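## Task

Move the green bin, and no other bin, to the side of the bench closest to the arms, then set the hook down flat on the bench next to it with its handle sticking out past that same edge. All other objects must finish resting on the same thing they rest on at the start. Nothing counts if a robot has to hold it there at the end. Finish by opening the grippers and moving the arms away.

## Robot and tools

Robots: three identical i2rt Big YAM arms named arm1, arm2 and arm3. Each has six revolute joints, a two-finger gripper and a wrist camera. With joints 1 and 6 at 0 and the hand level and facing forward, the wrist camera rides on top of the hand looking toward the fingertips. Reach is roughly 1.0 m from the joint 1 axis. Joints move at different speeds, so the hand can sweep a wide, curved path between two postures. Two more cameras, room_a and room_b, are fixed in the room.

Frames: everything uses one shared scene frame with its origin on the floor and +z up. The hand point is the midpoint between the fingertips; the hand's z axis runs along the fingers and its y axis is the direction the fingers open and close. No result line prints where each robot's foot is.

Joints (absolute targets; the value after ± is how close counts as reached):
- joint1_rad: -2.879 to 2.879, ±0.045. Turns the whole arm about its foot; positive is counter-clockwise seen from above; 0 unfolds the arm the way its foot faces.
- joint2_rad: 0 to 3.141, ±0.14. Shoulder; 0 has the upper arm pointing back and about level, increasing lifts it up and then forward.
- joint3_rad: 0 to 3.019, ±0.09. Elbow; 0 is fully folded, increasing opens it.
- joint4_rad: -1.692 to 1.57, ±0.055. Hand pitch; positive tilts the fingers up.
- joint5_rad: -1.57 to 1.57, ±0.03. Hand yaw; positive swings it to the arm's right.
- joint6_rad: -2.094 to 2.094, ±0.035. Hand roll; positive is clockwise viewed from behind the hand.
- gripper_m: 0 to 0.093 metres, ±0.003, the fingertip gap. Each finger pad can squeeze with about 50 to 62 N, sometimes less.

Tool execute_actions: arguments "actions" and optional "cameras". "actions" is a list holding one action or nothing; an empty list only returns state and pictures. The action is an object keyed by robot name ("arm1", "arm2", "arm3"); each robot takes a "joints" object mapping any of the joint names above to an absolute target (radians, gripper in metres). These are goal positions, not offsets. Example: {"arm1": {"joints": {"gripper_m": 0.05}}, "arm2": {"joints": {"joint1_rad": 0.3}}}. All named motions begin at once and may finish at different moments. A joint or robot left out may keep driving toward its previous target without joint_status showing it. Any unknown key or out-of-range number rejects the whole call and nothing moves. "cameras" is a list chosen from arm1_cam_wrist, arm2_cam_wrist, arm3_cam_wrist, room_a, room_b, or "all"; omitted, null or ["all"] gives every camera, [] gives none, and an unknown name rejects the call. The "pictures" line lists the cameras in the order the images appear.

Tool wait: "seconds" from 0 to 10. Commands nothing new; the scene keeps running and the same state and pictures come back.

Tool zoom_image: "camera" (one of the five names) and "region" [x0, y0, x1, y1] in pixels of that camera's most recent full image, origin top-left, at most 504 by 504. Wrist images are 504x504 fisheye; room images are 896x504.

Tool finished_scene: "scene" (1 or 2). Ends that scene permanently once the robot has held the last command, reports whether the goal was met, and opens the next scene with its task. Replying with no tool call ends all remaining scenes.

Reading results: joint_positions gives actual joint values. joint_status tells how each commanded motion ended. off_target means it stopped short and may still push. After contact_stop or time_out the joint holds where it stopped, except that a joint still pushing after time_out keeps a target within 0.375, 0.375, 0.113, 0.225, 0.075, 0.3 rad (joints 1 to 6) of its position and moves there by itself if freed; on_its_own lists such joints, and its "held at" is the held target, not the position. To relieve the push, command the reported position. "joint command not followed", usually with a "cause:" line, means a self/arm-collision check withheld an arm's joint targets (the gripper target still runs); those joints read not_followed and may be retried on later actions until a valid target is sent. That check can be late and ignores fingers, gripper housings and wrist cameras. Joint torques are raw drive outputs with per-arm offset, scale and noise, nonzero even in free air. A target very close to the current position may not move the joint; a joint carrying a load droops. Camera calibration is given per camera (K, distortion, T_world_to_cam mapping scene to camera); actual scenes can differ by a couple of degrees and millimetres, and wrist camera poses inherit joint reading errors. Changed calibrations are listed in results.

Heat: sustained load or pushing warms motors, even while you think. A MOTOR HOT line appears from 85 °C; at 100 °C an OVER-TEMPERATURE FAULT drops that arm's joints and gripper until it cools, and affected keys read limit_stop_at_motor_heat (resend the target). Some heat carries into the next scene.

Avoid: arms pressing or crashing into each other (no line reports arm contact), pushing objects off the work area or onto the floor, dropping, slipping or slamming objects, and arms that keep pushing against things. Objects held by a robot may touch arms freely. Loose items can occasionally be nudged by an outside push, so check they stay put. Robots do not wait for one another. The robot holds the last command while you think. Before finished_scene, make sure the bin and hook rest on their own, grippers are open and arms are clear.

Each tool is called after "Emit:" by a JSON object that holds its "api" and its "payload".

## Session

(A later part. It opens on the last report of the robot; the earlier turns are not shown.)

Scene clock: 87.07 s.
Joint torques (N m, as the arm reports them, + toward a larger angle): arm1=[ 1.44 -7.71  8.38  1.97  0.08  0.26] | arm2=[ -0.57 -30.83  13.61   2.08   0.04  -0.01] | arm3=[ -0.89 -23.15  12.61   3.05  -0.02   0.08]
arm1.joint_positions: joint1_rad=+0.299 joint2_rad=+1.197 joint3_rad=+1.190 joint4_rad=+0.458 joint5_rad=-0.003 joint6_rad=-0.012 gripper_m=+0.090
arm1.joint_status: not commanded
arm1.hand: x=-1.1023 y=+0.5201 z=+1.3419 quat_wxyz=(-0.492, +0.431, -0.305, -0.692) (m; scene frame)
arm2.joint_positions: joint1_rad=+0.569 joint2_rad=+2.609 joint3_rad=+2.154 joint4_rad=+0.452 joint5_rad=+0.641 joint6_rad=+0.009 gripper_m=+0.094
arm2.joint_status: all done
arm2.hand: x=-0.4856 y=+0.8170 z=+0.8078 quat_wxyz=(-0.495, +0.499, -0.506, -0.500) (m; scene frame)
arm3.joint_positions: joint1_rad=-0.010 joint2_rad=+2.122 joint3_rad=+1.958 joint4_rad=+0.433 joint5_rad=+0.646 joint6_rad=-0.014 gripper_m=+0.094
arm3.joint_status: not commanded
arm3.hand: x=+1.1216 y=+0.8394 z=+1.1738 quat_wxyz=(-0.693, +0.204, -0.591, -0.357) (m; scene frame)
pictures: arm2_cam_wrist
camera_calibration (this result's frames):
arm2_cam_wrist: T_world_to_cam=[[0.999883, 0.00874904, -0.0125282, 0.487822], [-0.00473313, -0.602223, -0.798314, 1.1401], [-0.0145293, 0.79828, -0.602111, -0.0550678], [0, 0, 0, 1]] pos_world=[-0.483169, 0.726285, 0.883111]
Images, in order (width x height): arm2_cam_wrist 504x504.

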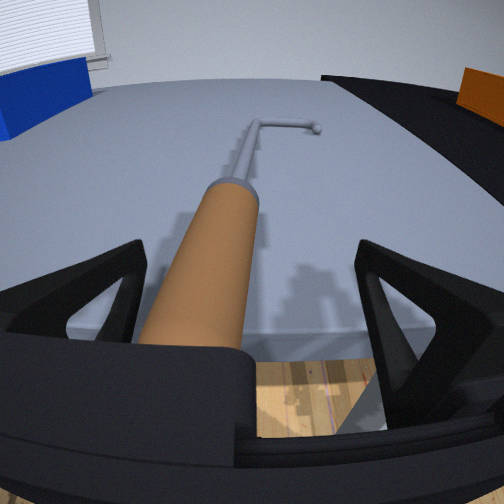

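Emit:
{"api": "execute_actions", "payload": {"actions": [{"arm2":{"joints":{"gripper_m":0,"joint4_rad":0.42}}}], "cameras": []}}

Emit:
{"api": "execute_actions", "payload": {"actions": [{"arm2":{"joints":{"joint2_rad":2.45,"joint4_rad":0.35}}}], "cameras": []}}

Emit:
{"api": "execute_actions", "payload": {"actions": [{"arm2":{"joints":{"joint2_rad":1.96,"joint3_rad":1.31,"joint4_rad":0.72}}}], "cameras": ["arm2_cam_wrist"]}}

Scene clock: 92.77 s.
Joint torques (N m, as the arm reports them, + toward a larger angle): arm1=[ 1.47 -7.69  8.4   1.99  0.07  0.26] | arm2=[ -0.61 -30.44  13.46   1.01   0.13   0.01] | arm3=[ -0.72 -22.87  12.65   3.09  -0.03   0.1 ]
arm1.joint_positions: joint1_rad=+0.299 joint2_rad=+1.197 joint3_rad=+1.190 joint4_rad=+0.458 joint5_rad=-0.003 joint6_rad=-0.012 gripper_m=+0.090
arm1.joint_status: not commanded
arm1.hand: x=-1.1023 y=+0.5201 z=+1.3419 quat_wxyz=(-0.492, +0.431, -0.305, -0.692) (m; scene frame)
arm2.joint_positions: joint1_rad=+0.571 joint2_rad=+2.609 joint3_rad=+2.154 joint4_rad=+0.434 joint5_rad=+0.639 joint6_rad=+0.009 gripper_m=+0.030
arm2.joint_status: gripper_m off_target (ended at +0.030, target +0.000); the others done
arm2.hand: x=-0.4875 y=+0.8160 z=+0.8044 quat_wxyz=(-0.493, +0.506, -0.506, -0.495) (m; scene frame)
arm3.joint_positions: joint1_rad=-0.010 joint2_rad=+2.122 joint3_rad=+1.958 joint4_rad=+0.433 joint5_rad=+0.646 joint6_rad=-0.014 gripper_m=+0.094
arm3.joint_status: not commanded
arm3.hand: x=+1.1216 y=+0.8394 z=+1.1738 quat_wxyz=(-0.693, +0.204, -0.591, -0.357) (m; scene frame)
pictures: none
No camera images: the call's "cameras" was empty. Leave "cameras" out to get every camera's image.

Scene clock: 94.00 s.
Joint torques (N m, as the arm reports them, + toward a larger angle): arm1=[ 1.55 -7.69  8.39  1.99  0.08  0.27] | arm2=[ -0.7  -34.65  13.98   2.25   0.13   0.01] | arm3=[ -0.93 -22.99  12.58   3.02  -0.03   0.11]
arm1.joint_positions: joint1_rad=+0.299 joint2_rad=+1.197 joint3_rad=+1.190 joint4_rad=+0.458 joint5_rad=-0.003 joint6_rad=-0.012 gripper_m=+0.090
arm1.joint_status: not commanded
arm1.hand: x=-1.1023 y=+0.5201 z=+1.3419 quat_wxyz=(-0.492, +0.431, -0.305, -0.692) (m; scene frame)
arm2.joint_positions: joint1_rad=+0.571 joint2_rad=+2.500 joint3_rad=+2.154 joint4_rad=+0.335 joint5_rad=+0.639 joint6_rad=+0.009 gripper_m=+0.030
arm2.joint_status: all done
arm2.hand: x=-0.4868 y=+0.8163 z=+0.8837 quat_wxyz=(-0.493, +0.503, -0.506, -0.498) (m; scene frame)
arm3.joint_positions: joint1_rad=-0.010 joint2_rad=+2.122 joint3_rad=+1.958 joint4_rad=+0.433 joint5_rad=+0.646 joint6_rad=-0.014 gripper_m=+0.094
arm3.joint_status: not commanded
arm3.hand: x=+1.1216 y=+0.8394 z=+1.1738 quat_wxyz=(-0.693, +0.204, -0.591, -0.357) (m; scene frame)
pictures: none
No camera images: the call's "cameras" was empty. Leave "cameras" out to get every camera's image.

Scene clock: 95.57 s.
Joint torques (N m, as the arm reports them, + toward a larger angle): arm1=[ 1.54 -7.77  8.38  1.98  0.08  0.26] | arm2=[ -2.06 -22.33  11.26   2.36   0.11   0.09] | arm3=[ -0.87 -23.08  12.57   2.98  -0.04   0.1 ]
arm1.joint_positions: joint1_rad=+0.299 joint2_rad=+1.197 joint3_rad=+1.190 joint4_rad=+0.458 joint5_rad=-0.003 joint6_rad=-0.012 gripper_m=+0.090
arm1.joint_status: not commanded
arm1.hand: x=-1.1023 y=+0.5201 z=+1.3419 quat_wxyz=(-0.492, +0.431, -0.305, -0.692) (m; scene frame)
arm2.joint_positions: joint1_rad=+0.572 joint2_rad=+1.974 joint3_rad=+1.294 joint4_rad=+0.703 joint5_rad=+0.638 joint6_rad=+0.001 gripper_m=+0.030
arm2.joint_status: all done
arm2.hand: x=-0.3704 y=+0.6598 z=+0.9298 quat_wxyz=(-0.497, +0.493, -0.502, -0.508) (m; scene frame)
arm3.joint_positions: joint1_rad=-0.010 joint2_rad=+2.122 joint3_rad=+1.958 joint4_rad=+0.433 joint5_rad=+0.646 joint6_rad=-0.014 gripper_m=+0.094
arm3.joint_status: not commanded
arm3.hand: x=+1.1216 y=+0.8394 z=+1.1738 quat_wxyz=(-0.693, +0.204, -0.591, -0.357) (m; scene frame)
pictures: arm2_cam_wrist
camera_calibration (this result's frames):
arm2_cam_wrist: T_world_to_cam=[[0.999683, 0.0141981, -0.0207819, 0.379521], [-0.00854388, -0.585234, -0.81082, 1.14239], [-0.0236744, 0.81074, -0.584927, 0.117919], [0, 0, 0, 1]] pos_world=[-0.366849, 0.567576, 1.00314]
Images, in order (width x height): arm2_cam_wrist 504x504.

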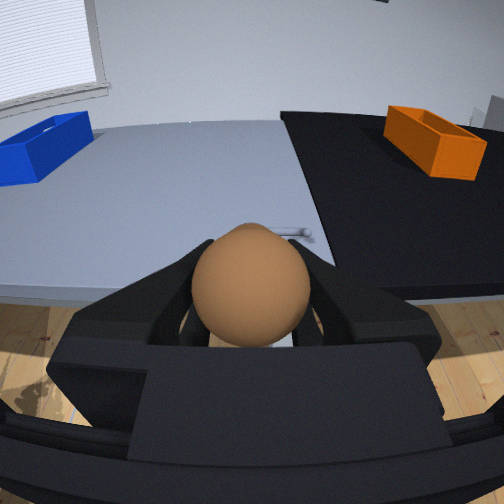

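Emit:
{"api": "execute_actions", "payload": {"actions": [{"arm2":{"joints":{"joint1_rad":-0.71,"joint5_rad":-0.65}}}], "cameras": ["arm2_cam_wrist"]}}

Emit:
{"api": "execute_actions", "payload": {"actions": [{"arm2":{"joints":{"joint2_rad":2.44,"joint3_rad":2.0,"joint4_rad":0.56}}}], "cameras": ["arm2_cam_wrist"]}}

Scene clock: 102.13 s.
Joint torques (N m, as the arm reports them, + toward a larger angle): arm1=[ 1.47 -7.72  8.37  1.98  0.08  0.26] | arm2=[  0.31 -22.66  11.15   2.03  -0.44   0.13] | arm3=[ -0.88 -22.94  12.58   3.05  -0.04   0.1 ]
arm1.joint_positions: joint1_rad=+0.299 joint2_rad=+1.197 joint3_rad=+1.190 joint4_rad=+0.458 joint5_rad=-0.003 joint6_rad=-0.012 gripper_m=+0.090
arm1.joint_status: not commanded
arm1.hand: x=-1.1023 y=+0.5201 z=+1.3419 quat_wxyz=(-0.492, +0.431, -0.305, -0.692) (m; scene frame)
arm2.joint_positions: joint1_rad=-0.725 joint2_rad=+1.974 joint3_rad=+1.294 joint4_rad=+0.710 joint5_rad=-0.640 joint6_rad=-0.009 gripper_m=+0.030
arm2.joint_status: all done
arm2.hand: x=+0.3624 y=+0.6541 z=+0.9273 quat_wxyz=(-0.513, +0.497, -0.495, -0.494) (m; scene frame)
arm3.joint_positions: joint1_rad=-0.010 joint2_rad=+2.122 joint3_rad=+1.958 joint4_rad=+0.433 joint5_rad=+0.646 joint6_rad=-0.014 gripper_m=+0.094
arm3.joint_status: not commanded
arm3.hand: x=+1.1216 y=+0.8394 z=+1.1738 quat_wxyz=(-0.693, +0.204, -0.591, -0.357) (m; scene frame)
pictures: arm2_cam_wrist
camera_calibration (this result's frames):
arm2_cam_wrist: T_world_to_cam=[[0.99978, -0.00507986, 0.0203419, -0.37854], [0.0136033, -0.58112, -0.813704, 1.13518], [0.0159546, 0.813802, -0.580923, 0.11833], [0, 0, 0, 1]] pos_world=[0.361127, 0.561453, 1.00014]
Images, in order (width x height): arm2_cam_wrist 504x504.

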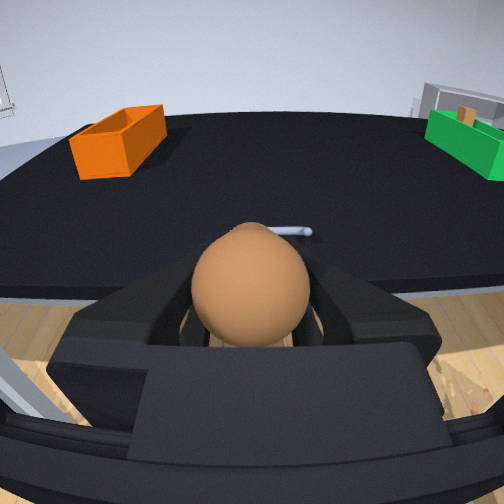

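Scene clock: 103.60 s.
Joint torques (N m, as the arm reports them, + toward a larger angle): arm1=[ 1.42 -7.71  8.36  1.99  0.08  0.27] | arm2=[ -0.45 -30.82  16.86   2.19   0.18   0.13] | arm3=[ -0.87 -23.03  12.55   2.92  -0.03   0.09]
arm1.joint_positions: joint1_rad=+0.299 joint2_rad=+1.197 joint3_rad=+1.190 joint4_rad=+0.458 joint5_rad=-0.003 joint6_rad=-0.012 gripper_m=+0.090
arm1.joint_status: not commanded
arm1.hand: x=-1.1023 y=+0.5201 z=+1.3419 quat_wxyz=(-0.492, +0.431, -0.305, -0.692) (m; scene frame)
arm2.joint_positions: joint1_rad=-0.717 joint2_rad=+2.464 joint3_rad=+1.935 joint4_rad=+0.547 joint5_rad=-0.654 joint6_rad=-0.009 gripper_m=+0.030
arm2.joint_status: all done
arm2.hand: x=+0.4504 y=+0.7834 z=+0.8338 quat_wxyz=(-0.503, +0.504, -0.494, -0.500) (m; scene frame)
arm3.joint_positions: joint1_rad=-0.010 joint2_rad=+2.122 joint3_rad=+1.958 joint4_rad=+0.433 joint5_rad=+0.646 joint6_rad=-0.014 gripper_m=+0.094
arm3.joint_status: not commanded
arm3.hand: x=+1.1216 y=+0.8394 z=+1.1738 quat_wxyz=(-0.693, +0.204, -0.591, -0.357) (m; scene frame)
pictures: arm2_cam_wrist
camera_calibration (this result's frames):
arm2_cam_wrist: T_world_to_cam=[[0.999765, 0.0171914, 0.0131934, -0.475428], [0.0207847, -0.58843, -0.808281, 1.13101], [-0.00613208, 0.808366, -0.588649, -0.0219745], [0, 0, 0, 1]] pos_world=[0.451674, 0.691458, 0.907513]
Images, in order (width x height): arm2_cam_wrist 504x504.

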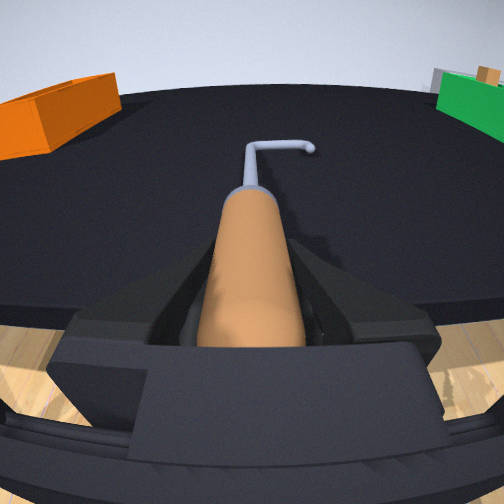

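Emit:
{"api": "execute_actions", "payload": {"actions": [{"arm2":{"joints":{"joint1_rad":-0.74,"joint4_rad":0.38}}}], "cameras": []}}

Emit:
{"api": "execute_actions", "payload": {"actions": [{"arm2":{"joints":{"gripper_m":0.09}}}], "cameras": []}}

Emit:
{"api": "execute_actions", "payload": {"actions": [{"arm2":{"joints":{"joint2_rad":2.15}},"arm3":{"joints":{"joint1_rad":0.3}}}], "cameras": []}}

Emit:
{"api": "execute_actions", "payload": {"actions": [{"arm2":{"joints":{"joint1_rad":0.3,"joint2_rad":1.2,"joint3_rad":1.2,"joint5_rad":0}}}], "cameras": []}}

Emit:
{"api": "execute_actions", "payload": {"actions": [{"arm3":{"joints":{"joint1_rad":0.74,"joint2_rad":2.4,"joint4_rad":0.52}}}], "cameras": ["arm3_cam_wrist"]}}

Scene clock: 115.63 s.
Joint torques (N m, as the arm reports them, + toward a larger angle): arm1=[ 1.52 -7.71  8.39  2.    0.08  0.26] | arm2=[ -3.52 -30.35  15.68   1.25   0.12   0.11] | arm3=[ -0.88 -22.98  12.56   3.    -0.03   0.09]
arm1.joint_positions: joint1_rad=+0.299 joint2_rad=+1.197 joint3_rad=+1.190 joint4_rad=+0.458 joint5_rad=-0.003 joint6_rad=-0.012 gripper_m=+0.090
arm1.joint_status: not commanded
arm1.hand: x=-1.1023 y=+0.5201 z=+1.3419 quat_wxyz=(-0.492, +0.431, -0.305, -0.692) (m; scene frame)
arm2.joint_positions: joint1_rad=-0.723 joint2_rad=+2.464 joint3_rad=+1.948 joint4_rad=+0.390 joint5_rad=-0.654 joint6_rad=-0.009 gripper_m=+0.030
arm2.joint_status: all done
arm2.hand: x=+0.4555 y=+0.7811 z=+0.8080 quat_wxyz=(-0.453, +0.508, -0.544, -0.490) (m; scene frame)
arm3.joint_positions: joint1_rad=-0.010 joint2_rad=+2.122 joint3_rad=+1.958 joint4_rad=+0.433 joint5_rad=+0.646 joint6_rad=-0.014 gripper_m=+0.094
arm3.joint_status: not commanded
arm3.hand: x=+1.1216 y=+0.8394 z=+1.1738 quat_wxyz=(-0.693, +0.204, -0.591, -0.357) (m; scene frame)
pictures: none
No camera images: the call's "cameras" was empty. Leave "cameras" out to get every camera's image.

Scene clock: 116.40 s.
Joint torques (N m, as the arm reports them, + toward a larger angle): arm1=[ 1.48 -7.68  8.36  2.    0.08  0.27] | arm2=[ -2.18 -30.49  15.71   1.35   0.14   0.12] | arm3=[ -0.74 -22.98  12.56   3.13  -0.05   0.11]
arm1.joint_positions: joint1_rad=+0.299 joint2_rad=+1.197 joint3_rad=+1.190 joint4_rad=+0.458 joint5_rad=-0.003 joint6_rad=-0.012 gripper_m=+0.090
arm1.joint_status: not commanded
arm1.hand: x=-1.1023 y=+0.5201 z=+1.3419 quat_wxyz=(-0.492, +0.431, -0.305, -0.692) (m; scene frame)
arm2.joint_positions: joint1_rad=-0.733 joint2_rad=+2.464 joint3_rad=+1.948 joint4_rad=+0.386 joint5_rad=-0.654 joint6_rad=-0.009 gripper_m=+0.090
arm2.joint_status: all done
arm2.hand: x=+0.4629 y=+0.7765 z=+0.8073 quat_wxyz=(-0.454, +0.505, -0.548, -0.488) (m; scene frame)
arm3.joint_positions: joint1_rad=-0.010 joint2_rad=+2.122 joint3_rad=+1.958 joint4_rad=+0.433 joint5_rad=+0.646 joint6_rad=-0.014 gripper_m=+0.094
arm3.joint_status: not commanded
arm3.hand: x=+1.1216 y=+0.8394 z=+1.1738 quat_wxyz=(-0.693, +0.204, -0.591, -0.357) (m; scene frame)
pictures: none
No camera images: the call's "cameras" was empty. Leave "cameras" out to get every camera's image.

Scene clock: 117.97 s.
Joint torques (N m, as the arm reports them, + toward a larger angle): arm1=[ 1.48 -7.67  8.37  1.99  0.08  0.27] | arm2=[ -1.96 -25.1   12.57   1.49   0.29   0.15] | arm3=[ -1.11 -23.2   12.69   3.01  -0.12   0.1 ]
arm1.joint_positions: joint1_rad=+0.299 joint2_rad=+1.197 joint3_rad=+1.190 joint4_rad=+0.458 joint5_rad=-0.003 joint6_rad=-0.012 gripper_m=+0.090
arm1.joint_status: not commanded
arm1.hand: x=-1.1023 y=+0.5201 z=+1.3419 quat_wxyz=(-0.492, +0.431, -0.305, -0.692) (m; scene frame)
arm2.joint_positions: joint1_rad=-0.733 joint2_rad=+2.140 joint3_rad=+1.990 joint4_rad=+0.381 joint5_rad=-0.654 joint6_rad=-0.009 gripper_m=+0.090
arm2.joint_status: all done
arm2.hand: x=+0.4433 y=+0.7518 z=+1.1122 quat_wxyz=(-0.579, +0.487, -0.420, -0.502) (m; scene frame)
arm3.joint_positions: joint1_rad=+0.291 joint2_rad=+2.122 joint3_rad=+1.958 joint4_rad=+0.433 joint5_rad=+0.648 joint6_rad=-0.014 gripper_m=+0.094
arm3.joint_status: all done
arm3.hand: x=+0.8635 y=+0.8574 z=+1.1715 quat_wxyz=(-0.632, +0.291, -0.555, -0.456) (m; scene frame)
pictures: none
No camera images: the call's "cameras" was empty. Leave "cameras" out to get every camera's image.

Scene clock: 119.70 s.
Joint torques (N m, as the arm reports them, + toward a larger angle): arm1=[ 1.52 -7.7   8.38  2.    0.08  0.27] | arm2=[-1.06 -9.77 12.    1.61  0.22  0.13] | arm3=[ -0.95 -23.08  12.64   2.94  -0.09   0.1 ]
arm1.joint_positions: joint1_rad=+0.299 joint2_rad=+1.197 joint3_rad=+1.190 joint4_rad=+0.458 joint5_rad=-0.003 joint6_rad=-0.012 gripper_m=+0.090
arm1.joint_status: not commanded
arm1.hand: x=-1.1023 y=+0.5201 z=+1.3419 quat_wxyz=(-0.492, +0.431, -0.305, -0.692) (m; scene frame)
arm2.joint_positions: joint1_rad=+0.298 joint2_rad=+1.191 joint3_rad=+1.198 joint4_rad=+0.376 joint5_rad=-0.004 joint6_rad=-0.009 gripper_m=+0.090
arm2.joint_status: all done
arm2.hand: x=-0.2061 y=+0.5249 z=+1.3155 quat_wxyz=(-0.468, +0.464, -0.318, -0.682) (m; scene frame)
arm3.joint_positions: joint1_rad=+0.291 joint2_rad=+2.122 joint3_rad=+1.958 joint4_rad=+0.433 joint5_rad=+0.648 joint6_rad=-0.014 gripper_m=+0.094
arm3.joint_status: not commanded
arm3.hand: x=+0.8635 y=+0.8574 z=+1.1715 quat_wxyz=(-0.632, +0.291, -0.555, -0.456) (m; scene frame)
pictures: none
No camera images: the call's "cameras" was empty. Leave "cameras" out to get every camera's image.

Scene clock: 121.60 s.
Joint torques (N m, as the arm reports them, + toward a larger angle): arm1=[ 1.48 -7.77  8.37  2.02  0.08  0.26] | arm2=[-0.92 -9.99 12.03  1.69  0.22  0.15] | arm3=[ -1.16 -26.16  11.38   2.84  -0.01   0.1 ]
arm1.joint_positions: joint1_rad=+0.299 joint2_rad=+1.197 joint3_rad=+1.190 joint4_rad=+0.458 joint5_rad=-0.003 joint6_rad=-0.012 gripper_m=+0.090
arm1.joint_status: not commanded
arm1.hand: x=-1.1023 y=+0.5201 z=+1.3419 quat_wxyz=(-0.492, +0.431, -0.305, -0.692) (m; scene frame)
arm2.joint_positions: joint1_rad=+0.298 joint2_rad=+1.191 joint3_rad=+1.198 joint4_rad=+0.376 joint5_rad=-0.004 joint6_rad=-0.009 gripper_m=+0.090
arm2.joint_status: not commanded
arm2.hand: x=-0.2061 y=+0.5249 z=+1.3155 quat_wxyz=(-0.468, +0.464, -0.318, -0.682) (m; scene frame)
arm3.joint_positions: joint1_rad=+0.733 joint2_rad=+2.438 joint3_rad=+1.965 joint4_rad=+0.509 joint5_rad=+0.648 joint6_rad=-0.014 gripper_m=+0.094
arm3.joint_status: all done
arm3.hand: x=+0.4752 y=+0.7825 z=+0.9143 quat_wxyz=(-0.508, +0.492, -0.494, -0.506) (m; scene frame)
pictures: arm3_cam_wrist
camera_calibration (this result's frames):
arm3_cam_wrist: T_world_to_cam=[[0.999982, 0.00273209, 0.00541577, -0.481957], [0.00601392, -0.563144, -0.826337, 1.19826], [0.000792241, 0.826354, -0.563151, -0.00908267], [0, 0, 0, 1]] pos_world=[0.474749, 0.683614, 0.987659]
Images, in order (width x height): arm3_cam_wrist 504x504.

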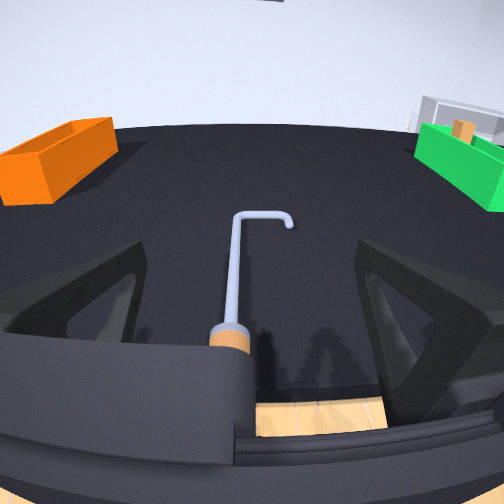

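Emit:
{"api": "execute_actions", "payload": {"actions": [{"arm3":{"joints":{"joint1_rad":0.765,"joint2_rad":2.575,"joint4_rad":0.57}}}], "cameras": ["arm3_cam_wrist"]}}

Scene clock: 126.03 s.
Joint torques (N m, as the arm reports them, + toward a larger angle): arm1=[ 1.48 -7.79  8.38  1.98  0.08  0.27] | arm2=[-1.08 -9.28 12.    1.63  0.21  0.15] | arm3=[ -1.45 -25.32  10.62   2.91   0.04   0.12]
arm1.joint_positions: joint1_rad=+0.299 joint2_rad=+1.197 joint3_rad=+1.190 joint4_rad=+0.458 joint5_rad=-0.003 joint6_rad=-0.012 gripper_m=+0.090
arm1.joint_status: not commanded
arm1.hand: x=-1.1023 y=+0.5201 z=+1.3419 quat_wxyz=(-0.492, +0.431, -0.305, -0.692) (m; scene frame)
arm2.joint_positions: joint1_rad=+0.298 joint2_rad=+1.191 joint3_rad=+1.198 joint4_rad=+0.376 joint5_rad=-0.004 joint6_rad=-0.009 gripper_m=+0.090
arm2.joint_status: not commanded
arm2.hand: x=-0.2061 y=+0.5249 z=+1.3155 quat_wxyz=(-0.468, +0.464, -0.318, -0.682) (m; scene frame)
arm3.joint_positions: joint1_rad=+0.762 joint2_rad=+2.599 joint3_rad=+1.968 joint4_rad=+0.560 joint5_rad=+0.648 joint6_rad=-0.014 gripper_m=+0.094
arm3.joint_status: all done
arm3.hand: x=+0.4573 y=+0.7647 z=+0.7846 quat_wxyz=(-0.496, +0.536, -0.491, -0.475) (m; scene frame)
pictures: arm3_cam_wrist
camera_calibration (this result's frames):
arm3_cam_wrist: T_world_to_cam=[[0.99704, 0.0337911, 0.0690588, -0.535691], [0.0748929, -0.62991, -0.773049, 1.05891], [0.0173786, 0.775933, -0.630576, 0.0164908], [0, 0, 0, 1]] pos_world=[0.454514, 0.672324, 0.865983]
Images, in order (width x height): arm3_cam_wrist 504x504.

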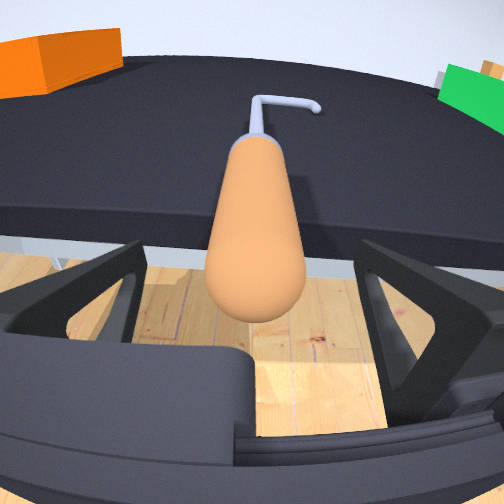

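Emit:
{"api": "execute_actions", "payload": {"actions": [{"arm3":{"joints":{"joint3_rad":2.08,"joint4_rad":0.56}}}], "cameras": []}}

Emit:
{"api": "execute_actions", "payload": {"actions": [{"arm3":{"joints":{"joint1_rad":0.745}}}], "cameras": ["arm3_cam_wrist"]}}

Scene clock: 130.50 s.
Joint torques (N m, as the arm reports them, + toward a larger angle): arm1=[ 1.51 -7.7   8.37  1.98  0.08  0.26] | arm2=[-1.28 -9.76 12.02  1.64  0.21  0.14] | arm3=[ -1.27 -25.81  11.75   2.47   0.02   0.1 ]
arm1.joint_positions: joint1_rad=+0.299 joint2_rad=+1.197 joint3_rad=+1.190 joint4_rad=+0.458 joint5_rad=-0.003 joint6_rad=-0.012 gripper_m=+0.090
arm1.joint_status: not commanded
arm1.hand: x=-1.1023 y=+0.5201 z=+1.3419 quat_wxyz=(-0.492, +0.431, -0.305, -0.692) (m; scene frame)
arm2.joint_positions: joint1_rad=+0.298 joint2_rad=+1.191 joint3_rad=+1.198 joint4_rad=+0.376 joint5_rad=-0.004 joint6_rad=-0.009 gripper_m=+0.090
arm2.joint_status: not commanded
arm2.hand: x=-0.2061 y=+0.5249 z=+1.3155 quat_wxyz=(-0.468, +0.464, -0.318, -0.682) (m; scene frame)
arm3.joint_positions: joint1_rad=+0.762 joint2_rad=+2.599 joint3_rad=+2.036 joint4_rad=+0.560 joint5_rad=+0.648 joint6_rad=-0.014 gripper_m=+0.094
arm3.joint_status: all done
arm3.hand: x=+0.4476 y=+0.7766 z=+0.8202 quat_wxyz=(-0.499, +0.513, -0.489, -0.499) (m; scene frame)
pictures: none
No camera images: the call's "cameras" was empty. Leave "cameras" out to get every camera's image.

Scene clock: 131.13 s.
Joint torques (N m, as the arm reports them, + toward a larger angle): arm1=[ 1.46 -7.6   8.38  1.98  0.07  0.27] | arm2=[-0.84 -9.75 12.04  1.61  0.21  0.14] | arm3=[ -2.71 -26.19  11.66   2.38   0.02   0.11]
arm1.joint_positions: joint1_rad=+0.299 joint2_rad=+1.197 joint3_rad=+1.190 joint4_rad=+0.458 joint5_rad=-0.003 joint6_rad=-0.012 gripper_m=+0.090
arm1.joint_status: not commanded
arm1.hand: x=-1.1023 y=+0.5201 z=+1.3419 quat_wxyz=(-0.492, +0.431, -0.305, -0.692) (m; scene frame)
arm2.joint_positions: joint1_rad=+0.298 joint2_rad=+1.191 joint3_rad=+1.198 joint4_rad=+0.376 joint5_rad=-0.004 joint6_rad=-0.009 gripper_m=+0.090
arm2.joint_status: not commanded
arm2.hand: x=-0.2061 y=+0.5249 z=+1.3155 quat_wxyz=(-0.468, +0.464, -0.318, -0.682) (m; scene frame)
arm3.joint_positions: joint1_rad=+0.755 joint2_rad=+2.599 joint3_rad=+2.036 joint4_rad=+0.560 joint5_rad=+0.648 joint6_rad=-0.014 gripper_m=+0.094
arm3.joint_status: all done
arm3.hand: x=+0.4527 y=+0.7797 z=+0.8202 quat_wxyz=(-0.501, +0.511, -0.491, -0.497) (m; scene frame)
pictures: arm3_cam_wrist
camera_calibration (this result's frames):
arm3_cam_wrist: T_world_to_cam=[[0.999267, 0.0251394, 0.0288557, -0.495329], [0.0381254, -0.588302, -0.807742, 1.10892], [-0.0033303, 0.80825, -0.58883, -0.0226712], [0, 0, 0, 1]] pos_world=[0.452613, 0.683155, 0.896663]
Images, in order (width x height): arm3_cam_wrist 504x504.

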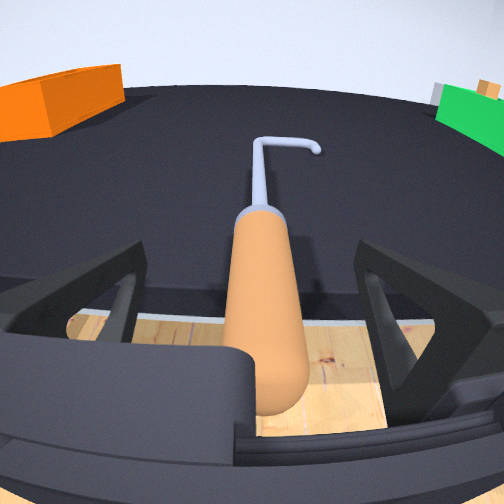

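Emit:
{"api": "execute_actions", "payload": {"actions": [{"arm3":{"joints":{"joint1_rad":0.73,"joint4_rad":0.45}}}], "cameras": []}}

Emit:
{"api": "execute_actions", "payload": {"actions": [{"arm3":{"joints":{"gripper_m":0}}}], "cameras": []}}

Emit:
{"api": "execute_actions", "payload": {"actions": [{"arm3":{"joints":{"joint2_rad":2.33,"joint4_rad":0.4,"joint6_rad":1.53}}}], "cameras": ["arm3_cam_wrist","room_a"]}}

Scene clock: 135.83 s.
Joint torques (N m, as the arm reports them, + toward a larger angle): arm1=[ 1.51 -7.65  8.36  2.    0.08  0.27] | arm2=[ -0.86 -10.1   12.12   1.71   0.21   0.13] | arm3=[ -2.47 -26.12  11.72   2.29   0.05   0.13]
arm1.joint_positions: joint1_rad=+0.299 joint2_rad=+1.197 joint3_rad=+1.190 joint4_rad=+0.458 joint5_rad=-0.003 joint6_rad=-0.012 gripper_m=+0.090
arm1.joint_status: not commanded
arm1.hand: x=-1.1023 y=+0.5201 z=+1.3419 quat_wxyz=(-0.492, +0.431, -0.305, -0.692) (m; scene frame)
arm2.joint_positions: joint1_rad=+0.298 joint2_rad=+1.191 joint3_rad=+1.198 joint4_rad=+0.376 joint5_rad=-0.004 joint6_rad=-0.009 gripper_m=+0.090
arm2.joint_status: not commanded
arm2.hand: x=-0.2061 y=+0.5249 z=+1.3155 quat_wxyz=(-0.468, +0.464, -0.318, -0.682) (m; scene frame)
arm3.joint_positions: joint1_rad=+0.737 joint2_rad=+2.599 joint3_rad=+2.036 joint4_rad=+0.455 joint5_rad=+0.648 joint6_rad=-0.014 gripper_m=+0.094
arm3.joint_status: all done
arm3.hand: x=+0.4681 y=+0.7874 z=+0.7982 quat_wxyz=(-0.499, +0.542, -0.499, -0.455) (m; scene frame)
pictures: none
No camera images: the call's "cameras" was empty. Leave "cameras" out to get every camera's image.

Scene clock: 136.57 s.
Joint torques (N m, as the arm reports them, + toward a larger angle): arm1=[ 1.51 -7.71  8.38  1.99  0.08  0.26] | arm2=[-0.79 -9.54 12.    1.69  0.21  0.13] | arm3=[ -2.24 -25.98  11.82   2.37   0.09   0.11]
arm1.joint_positions: joint1_rad=+0.299 joint2_rad=+1.197 joint3_rad=+1.190 joint4_rad=+0.458 joint5_rad=-0.003 joint6_rad=-0.012 gripper_m=+0.090
arm1.joint_status: not commanded
arm1.hand: x=-1.1023 y=+0.5201 z=+1.3419 quat_wxyz=(-0.492, +0.431, -0.305, -0.692) (m; scene frame)
arm2.joint_positions: joint1_rad=+0.298 joint2_rad=+1.191 joint3_rad=+1.198 joint4_rad=+0.376 joint5_rad=-0.004 joint6_rad=-0.009 gripper_m=+0.090
arm2.joint_status: not commanded
arm2.hand: x=-0.2061 y=+0.5249 z=+1.3155 quat_wxyz=(-0.468, +0.464, -0.318, -0.682) (m; scene frame)
arm3.joint_positions: joint1_rad=+0.737 joint2_rad=+2.599 joint3_rad=+2.036 joint4_rad=+0.454 joint5_rad=+0.648 joint6_rad=-0.014 gripper_m=+0.030
arm3.joint_status: gripper_m off_target (ended at +0.030, target +0.000)
arm3.hand: x=+0.4681 y=+0.7874 z=+0.7979 quat_wxyz=(-0.499, +0.543, -0.499, -0.455) (m; scene frame)
pictures: none
No camera images: the call's "cameras" was empty. Leave "cameras" out to get every camera's image.

Scene clock: 140.00 s.
Joint torques (N m, as the arm reports them, + toward a larger angle): arm1=[ 1.45 -7.65  8.37  1.98  0.08  0.27] | arm2=[-0.94 -9.55 11.97  1.65  0.21  0.15] | arm3=[ -1.94 -26.84  12.36   3.57  -0.02   0.28]
arm1.joint_positions: joint1_rad=+0.299 joint2_rad=+1.197 joint3_rad=+1.190 joint4_rad=+0.458 joint5_rad=-0.003 joint6_rad=-0.012 gripper_m=+0.090
arm1.joint_status: not commanded
arm1.hand: x=-1.1023 y=+0.5201 z=+1.3419 quat_wxyz=(-0.492, +0.431, -0.305, -0.692) (m; scene frame)
arm2.joint_positions: joint1_rad=+0.298 joint2_rad=+1.191 joint3_rad=+1.198 joint4_rad=+0.376 joint5_rad=-0.004 joint6_rad=-0.009 gripper_m=+0.090
arm2.joint_status: not commanded
arm2.hand: x=-0.2061 y=+0.5249 z=+1.3155 quat_wxyz=(-0.468, +0.464, -0.318, -0.682) (m; scene frame)
arm3.joint_positions: joint1_rad=+0.736 joint2_rad=+2.374 joint3_rad=+2.036 joint4_rad=+0.372 joint5_rad=+0.649 joint6_rad=+1.493 gripper_m=+0.030
arm3.joint_status: joint6_rad time_out (moved +1.506 of +1.544); the others done
arm3.on_its_own: joint6_rad reads +1.493 and still pushes toward +1.530 since a time_out
arm3.hand: x=+0.4676 y=+0.7868 z=+0.9820 quat_wxyz=(-0.025, +0.022, -0.698, -0.716) (m; scene frame)
pictures: arm3_cam_wrist, room_a
camera_calibration (this result's frames):
arm3_cam_wrist: T_world_to_cam=[[0.071532, 0.0340056, -0.996858, 0.919072], [-0.809152, -0.582409, -0.0779302, 0.918083], [-0.58323, 0.812184, -0.0141452, -0.229303], [0, 0, 0, 1]] pos_world=[0.543389, 0.689683, 0.984488]
Images, in order (width x height): arm3_cam_wrist 504x504, room_a 896x504.

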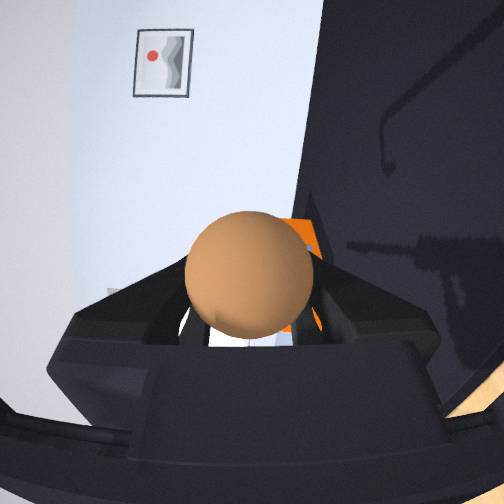

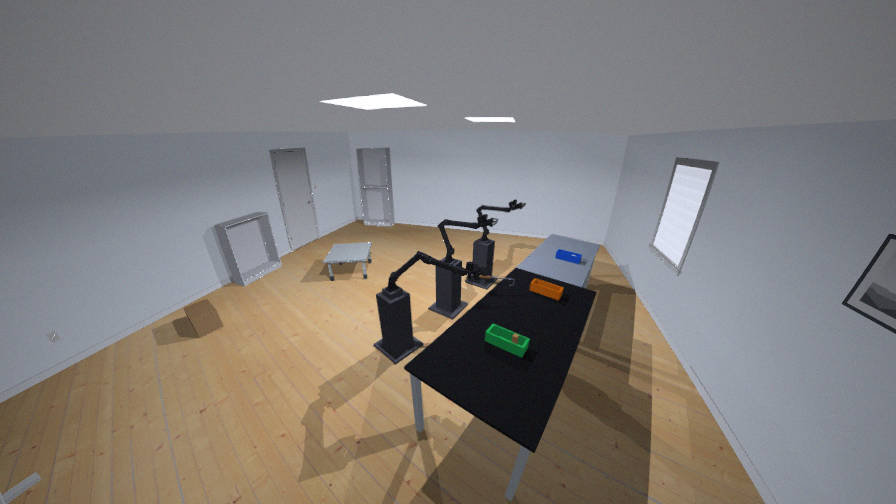

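Emit:
{"api": "execute_actions", "payload": {"actions": [{"arm3":{"joints":{"joint1_rad":0.14,"joint6_rad":1.5}}}], "cameras": ["arm3_cam_wrist","room_a","room_b"]}}

Emit:
{"api": "zoom_image", "payload": {"camera": "room_b", "region": [490,110,650,200]}}

Scene clock: 146.73 s.
Joint torques (N m, as the arm reports them, + toward a larger angle): arm1=[ 1.57 -7.65  8.38  1.99  0.08  0.27] | arm2=[-0.86 -9.54 12.07  1.62  0.22  0.16] | arm3=[ -1.3  -26.79  12.5    3.46  -0.08  -0.05]
arm1.joint_positions: joint1_rad=+0.299 joint2_rad=+1.197 joint3_rad=+1.190 joint4_rad=+0.458 joint5_rad=-0.003 joint6_rad=-0.012 gripper_m=+0.090
arm1.joint_status: not commanded
arm1.hand: x=-1.1023 y=+0.5201 z=+1.3419 quat_wxyz=(-0.492, +0.431, -0.305, -0.692) (m; scene frame)
arm2.joint_positions: joint1_rad=+0.298 joint2_rad=+1.191 joint3_rad=+1.198 joint4_rad=+0.376 joint5_rad=-0.004 joint6_rad=-0.009 gripper_m=+0.090
arm2.joint_status: not commanded
arm2.hand: x=-0.2061 y=+0.5249 z=+1.3155 quat_wxyz=(-0.468, +0.464, -0.318, -0.682) (m; scene frame)
arm3.joint_positions: joint1_rad=+0.134 joint2_rad=+2.374 joint3_rad=+2.036 joint4_rad=+0.372 joint5_rad=+0.649 joint6_rad=+1.491 gripper_m=+0.030
arm3.joint_status: all done
arm3.hand: x=+0.9983 y=+0.9117 z=+0.9865 quat_wxyz=(-0.237, -0.185, -0.671, -0.678) (m; scene frame)
pictures: arm3_cam_wrist, room_a, room_b
camera_calibration (this result's frames):
arm3_cam_wrist: T_world_to_cam=[[0.081096, -0.00850967, -0.99667, 0.910327], [-0.996513, -0.0203648, -0.0809094, 1.09816], [-0.0196085, 0.999756, -0.0101315, -0.758806], [0, 0, 0, 1]] pos_world=[1.00563, 0.788731, 0.988459]
Images, in order (width x height): arm3_cam_wrist 504x504, room_a 896x504, room_b 896x504.

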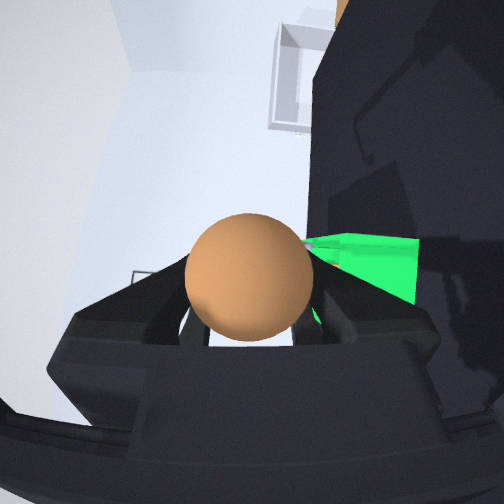

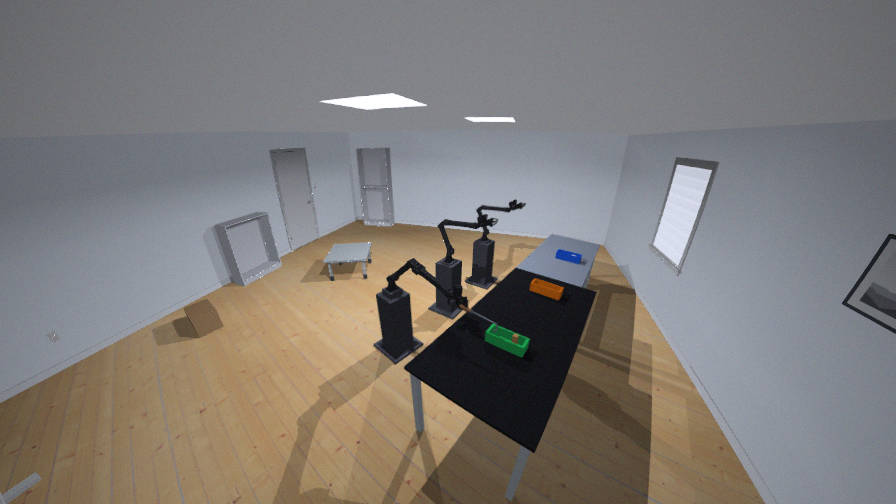

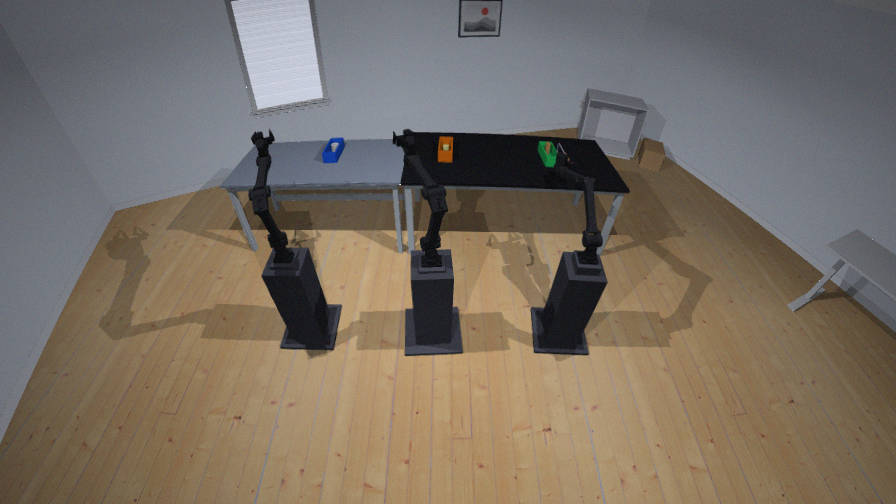

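Region (490, 110, 650, 200) of room_b's 896x504 image, scaled by 3.150, with more detail than that image has; it fills the top 284 rows of this view, and the rest is white.

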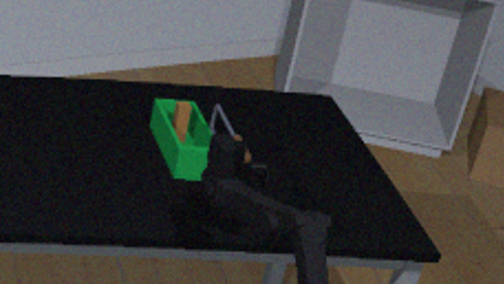

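Emit:
{"api": "execute_actions", "payload": {"actions": [{"arm3":{"joints":{"joint1_rad":0.185}}}], "cameras": []}}

Emit:
{"api": "execute_actions", "payload": {"actions": [{"arm3":{"joints":{"joint2_rad":2.475,"joint4_rad":0.45}}}], "cameras": ["room_a","room_b"]}}

Emit:
{"api": "zoom_image", "payload": {"camera": "room_a", "region": [400,270,560,370]}}

Emit:
{"api": "zoom_image", "payload": {"camera": "room_b", "region": [490,110,650,200]}}

Scene clock: 153.03 s.
Joint torques (N m, as the arm reports them, + toward a larger angle): arm1=[ 1.51 -7.74  8.39  1.98  0.08  0.27] | arm2=[-0.99 -9.42 12.05  1.63  0.23  0.14] | arm3=[ -2.13 -26.77  12.4    3.62  -0.07  -0.06]
arm1.joint_positions: joint1_rad=+0.299 joint2_rad=+1.197 joint3_rad=+1.190 joint4_rad=+0.458 joint5_rad=-0.003 joint6_rad=-0.012 gripper_m=+0.090
arm1.joint_status: not commanded
arm1.hand: x=-1.1023 y=+0.5201 z=+1.3419 quat_wxyz=(-0.492, +0.431, -0.305, -0.692) (m; scene frame)
arm2.joint_positions: joint1_rad=+0.298 joint2_rad=+1.191 joint3_rad=+1.198 joint4_rad=+0.376 joint5_rad=-0.004 joint6_rad=-0.009 gripper_m=+0.090
arm2.joint_status: not commanded
arm2.hand: x=-0.2061 y=+0.5249 z=+1.3155 quat_wxyz=(-0.468, +0.464, -0.318, -0.682) (m; scene frame)
arm3.joint_positions: joint1_rad=+0.191 joint2_rad=+2.374 joint3_rad=+2.036 joint4_rad=+0.372 joint5_rad=+0.650 joint6_rad=+1.491 gripper_m=+0.030
arm3.joint_status: all done
arm3.hand: x=+0.9462 y=+0.9138 z=+0.9860 quat_wxyz=(-0.218, -0.166, -0.676, -0.684) (m; scene frame)
pictures: none
No camera images: the call's "cameras" was empty. Leave "cameras" out to get every camera's image.

Scene clock: 154.07 s.
Joint torques (N m, as the arm reports them, + toward a larger angle): arm1=[ 1.44 -7.74  8.38  1.98  0.08  0.26] | arm2=[-0.7  -9.56 12.12  1.59  0.21  0.13] | arm3=[ -1.96 -26.34  12.08   2.24  -0.09  -0.34]
arm1.joint_positions: joint1_rad=+0.299 joint2_rad=+1.197 joint3_rad=+1.190 joint4_rad=+0.458 joint5_rad=-0.003 joint6_rad=-0.012 gripper_m=+0.090
arm1.joint_status: not commanded
arm1.hand: x=-1.1023 y=+0.5201 z=+1.3419 quat_wxyz=(-0.492, +0.431, -0.305, -0.692) (m; scene frame)
arm2.joint_positions: joint1_rad=+0.298 joint2_rad=+1.191 joint3_rad=+1.198 joint4_rad=+0.376 joint5_rad=-0.004 joint6_rad=-0.009 gripper_m=+0.090
arm2.joint_status: not commanded
arm2.hand: x=-0.2061 y=+0.5249 z=+1.3155 quat_wxyz=(-0.468, +0.464, -0.318, -0.682) (m; scene frame)
arm3.joint_positions: joint1_rad=+0.191 joint2_rad=+2.499 joint3_rad=+2.036 joint4_rad=+0.452 joint5_rad=+0.650 joint6_rad=+1.516 gripper_m=+0.030
arm3.joint_status: all done
arm3.hand: x=+0.9465 y=+0.9193 z=+0.8907 quat_wxyz=(-0.215, -0.169, -0.689, -0.672) (m; scene frame)
pictures: room_a, room_b
Images, in order (width x height): room_a 896x504, room_b 896x504.

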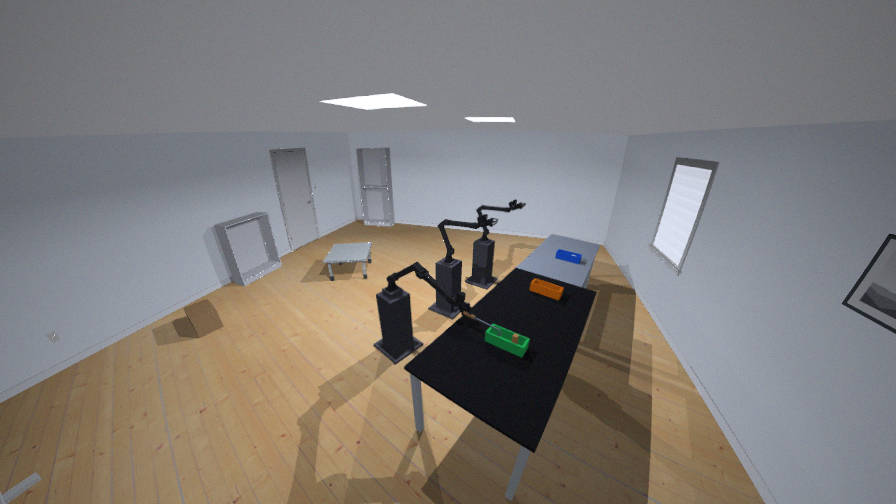

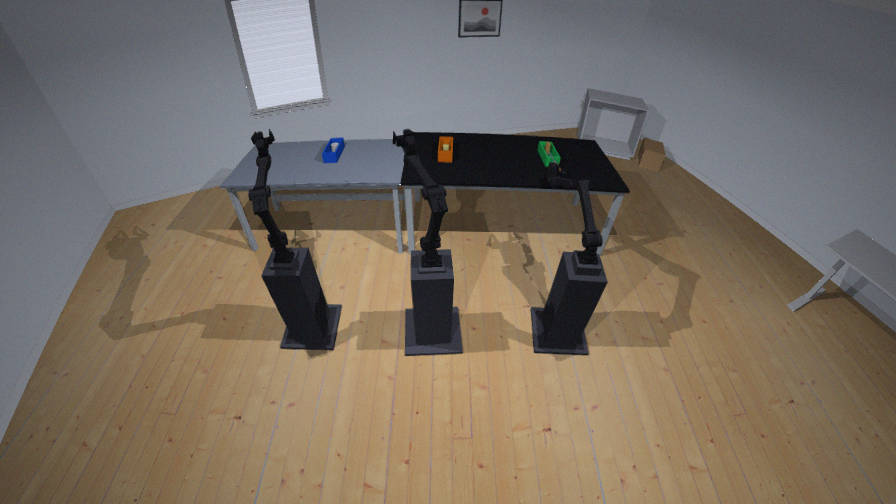

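Region (400, 270, 560, 370) of room_a's 896x504 image, scaled by 3.150, with more detail than that image has; it fills the top 315 rows of this view, and the rest is white.

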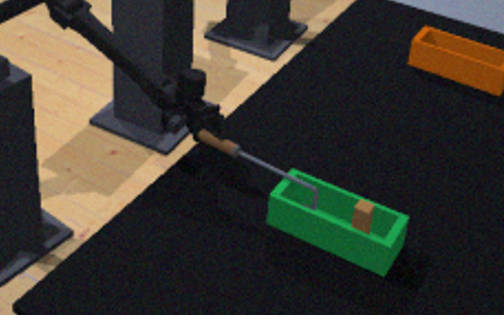

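Region (490, 110, 650, 200) of room_b's 896x504 image, scaled by 3.150, with more detail than that image has; it fills the top 284 rows of this view, and the rest is white.

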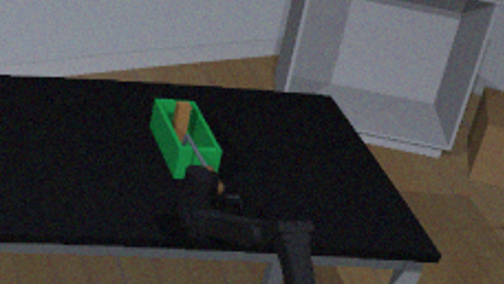

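Emit:
{"api": "execute_actions", "payload": {"actions": [{"arm3":{"joints":{"joint2_rad":2.25,"joint3_rad":1.67,"joint4_rad":0.62}}}], "cameras": []}}

Emit:
{"api": "execute_actions", "payload": {"actions": [{"arm3":{"joints":{"joint2_rad":2.03,"joint3_rad":1.29,"joint4_rad":0.77}}}], "cameras": []}}

Emit:
{"api": "execute_actions", "payload": {"actions": [{"arm3":{"joints":{"joint2_rad":1.84,"joint3_rad":0.96,"joint4_rad":0.9}}}], "cameras": ["room_a"]}}

Emit:
{"api": "zoom_image", "payload": {"camera": "room_a", "region": [380,260,540,370]}}

Scene clock: 159.50 s.
Joint torques (N m, as the arm reports them, + toward a larger angle): arm1=[ 1.54 -7.67  8.38  1.99  0.07  0.27] | arm2=[-0.53 -9.46 12.    1.61  0.21  0.12] | arm3=[ -2.21 -25.47   8.23   3.07   0.06  -0.22]
arm1.joint_positions: joint1_rad=+0.299 joint2_rad=+1.197 joint3_rad=+1.190 joint4_rad=+0.458 joint5_rad=-0.003 joint6_rad=-0.012 gripper_m=+0.090
arm1.joint_status: not commanded
arm1.hand: x=-1.1023 y=+0.5201 z=+1.3419 quat_wxyz=(-0.492, +0.431, -0.305, -0.692) (m; scene frame)
arm2.joint_positions: joint1_rad=+0.298 joint2_rad=+1.191 joint3_rad=+1.198 joint4_rad=+0.376 joint5_rad=-0.004 joint6_rad=-0.009 gripper_m=+0.090
arm2.joint_status: not commanded
arm2.hand: x=-0.2061 y=+0.5249 z=+1.3155 quat_wxyz=(-0.468, +0.464, -0.318, -0.682) (m; scene frame)
arm3.joint_positions: joint1_rad=+0.191 joint2_rad=+2.302 joint3_rad=+1.668 joint4_rad=+0.602 joint5_rad=+0.647 joint6_rad=+1.507 gripper_m=+0.030
arm3.joint_status: all done
arm3.hand: x=+0.9535 y=+0.8456 z=+0.8950 quat_wxyz=(-0.219, -0.162, -0.696, -0.664) (m; scene frame)
pictures: none
No camera images: the call's "cameras" was empty. Leave "cameras" out to get every camera's image.

Scene clock: 160.53 s.
Joint torques (N m, as the arm reports them, + toward a larger angle): arm1=[ 1.45 -7.69  8.39  1.99  0.08  0.27] | arm2=[-0.83 -9.37 12.04  1.69  0.23  0.14] | arm3=[ -2.34 -22.13   7.71   3.55   0.09  -0.15]
arm1.joint_positions: joint1_rad=+0.299 joint2_rad=+1.197 joint3_rad=+1.190 joint4_rad=+0.458 joint5_rad=-0.003 joint6_rad=-0.012 gripper_m=+0.090
arm1.joint_status: not commanded
arm1.hand: x=-1.1023 y=+0.5201 z=+1.3419 quat_wxyz=(-0.492, +0.431, -0.305, -0.692) (m; scene frame)
arm2.joint_positions: joint1_rad=+0.298 joint2_rad=+1.191 joint3_rad=+1.198 joint4_rad=+0.376 joint5_rad=-0.004 joint6_rad=-0.009 gripper_m=+0.090
arm2.joint_status: not commanded
arm2.hand: x=-0.2061 y=+0.5249 z=+1.3155 quat_wxyz=(-0.468, +0.464, -0.318, -0.682) (m; scene frame)
arm3.joint_positions: joint1_rad=+0.191 joint2_rad=+2.086 joint3_rad=+1.283 joint4_rad=+0.741 joint5_rad=+0.647 joint6_rad=+1.499 gripper_m=+0.030
arm3.joint_status: all done
arm3.hand: x=+0.9635 y=+0.7455 z=+0.8998 quat_wxyz=(-0.225, -0.154, -0.706, -0.653) (m; scene frame)
pictures: none
No camera images: the call's "cameras" was empty. Leave "cameras" out to get every camera's image.

Scene clock: 161.57 s.
Joint torques (N m, as the arm reports them, + toward a larger angle): arm1=[ 1.48 -7.77  8.37  1.99  0.08  0.27] | arm2=[-0.78 -9.7  12.03  1.64  0.24  0.13] | arm3=[ -2.21 -18.37   7.53   3.99   0.13  -0.12]
arm1.joint_positions: joint1_rad=+0.299 joint2_rad=+1.197 joint3_rad=+1.190 joint4_rad=+0.458 joint5_rad=-0.003 joint6_rad=-0.012 gripper_m=+0.090
arm1.joint_status: not commanded
arm1.hand: x=-1.1023 y=+0.5201 z=+1.3419 quat_wxyz=(-0.492, +0.431, -0.305, -0.692) (m; scene frame)
arm2.joint_positions: joint1_rad=+0.298 joint2_rad=+1.191 joint3_rad=+1.198 joint4_rad=+0.376 joint5_rad=-0.004 joint6_rad=-0.009 gripper_m=+0.090
arm2.joint_status: not commanded
arm2.hand: x=-0.2061 y=+0.5249 z=+1.3155 quat_wxyz=(-0.468, +0.464, -0.318, -0.682) (m; scene frame)
arm3.joint_positions: joint1_rad=+0.191 joint2_rad=+1.890 joint3_rad=+0.943 joint4_rad=+0.861 joint5_rad=+0.646 joint6_rad=+1.497 gripper_m=+0.030
arm3.joint_status: all done
arm3.hand: x=+0.9740 y=+0.6413 z=+0.9023 quat_wxyz=(-0.228, -0.150, -0.714, -0.645) (m; scene frame)
pictures: room_a
Images, in order (width x height): room_a 896x504.

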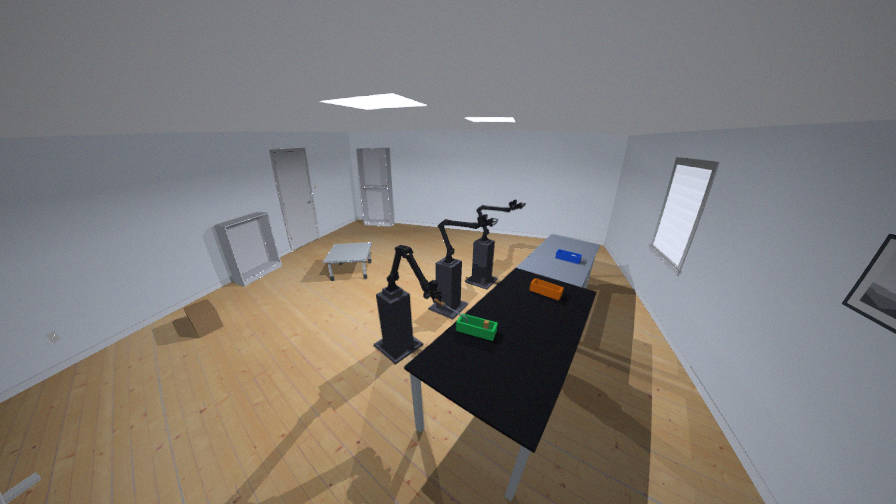

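Region (380, 260, 540, 370) of room_a's 896x504 image, scaled by 3.150, with more detail than that image has; it fills the top 346 rows of this view, and the rest is white.

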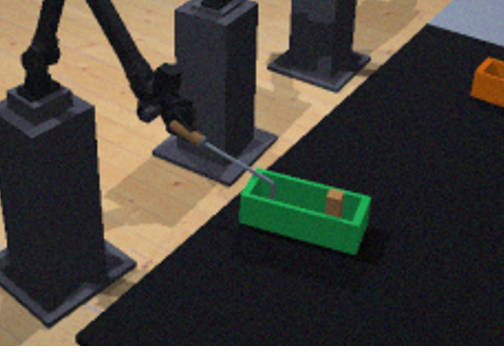

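Emit:
{"api": "execute_actions", "payload": {"actions": [{"arm3":{"joints":{"joint2_rad":1.72,"joint3_rad":0.78,"joint4_rad":0.96}}}], "cameras": ["room_a"]}}

Emit:
{"api": "zoom_image", "payload": {"camera": "room_a", "region": [380,260,540,370]}}

Scene clock: 166.63 s.
Joint torques (N m, as the arm reports them, + toward a larger angle): arm1=[ 1.44 -7.74  8.39  1.97  0.08  0.27] | arm2=[-0.86 -9.43 12.12  1.67  0.23  0.13] | arm3=[ -1.87 -16.13   7.49   4.34   0.16  -0.1 ]
arm1.joint_positions: joint1_rad=+0.299 joint2_rad=+1.197 joint3_rad=+1.190 joint4_rad=+0.458 joint5_rad=-0.003 joint6_rad=-0.012 gripper_m=+0.090
arm1.joint_status: not commanded
arm1.hand: x=-1.1023 y=+0.5201 z=+1.3419 quat_wxyz=(-0.492, +0.431, -0.305, -0.692) (m; scene frame)
arm2.joint_positions: joint1_rad=+0.298 joint2_rad=+1.191 joint3_rad=+1.198 joint4_rad=+0.376 joint5_rad=-0.004 joint6_rad=-0.009 gripper_m=+0.090
arm2.joint_status: not commanded
arm2.hand: x=-0.2061 y=+0.5249 z=+1.3155 quat_wxyz=(-0.468, +0.464, -0.318, -0.682) (m; scene frame)
arm3.joint_positions: joint1_rad=+0.191 joint2_rad=+1.772 joint3_rad=+0.758 joint4_rad=+0.912 joint5_rad=+0.646 joint6_rad=+1.496 gripper_m=+0.030
arm3.joint_status: all done
arm3.hand: x=+0.9802 y=+0.5790 z=+0.9041 quat_wxyz=(-0.230, -0.148, -0.719, -0.639) (m; scene frame)
pictures: room_a
Images, in order (width x height): room_a 896x504.

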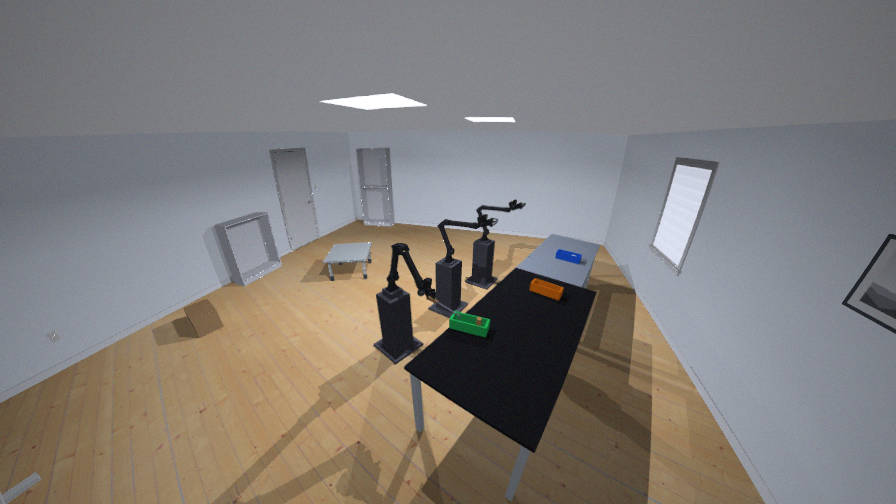

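Region (380, 260, 540, 370) of room_a's 896x504 image, scaled by 3.150, with more detail than that image has; it fills the top 346 rows of this view, and the rest is white.

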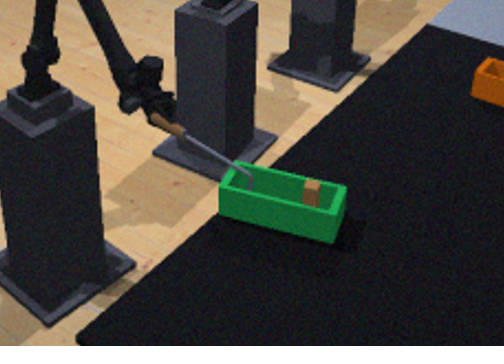

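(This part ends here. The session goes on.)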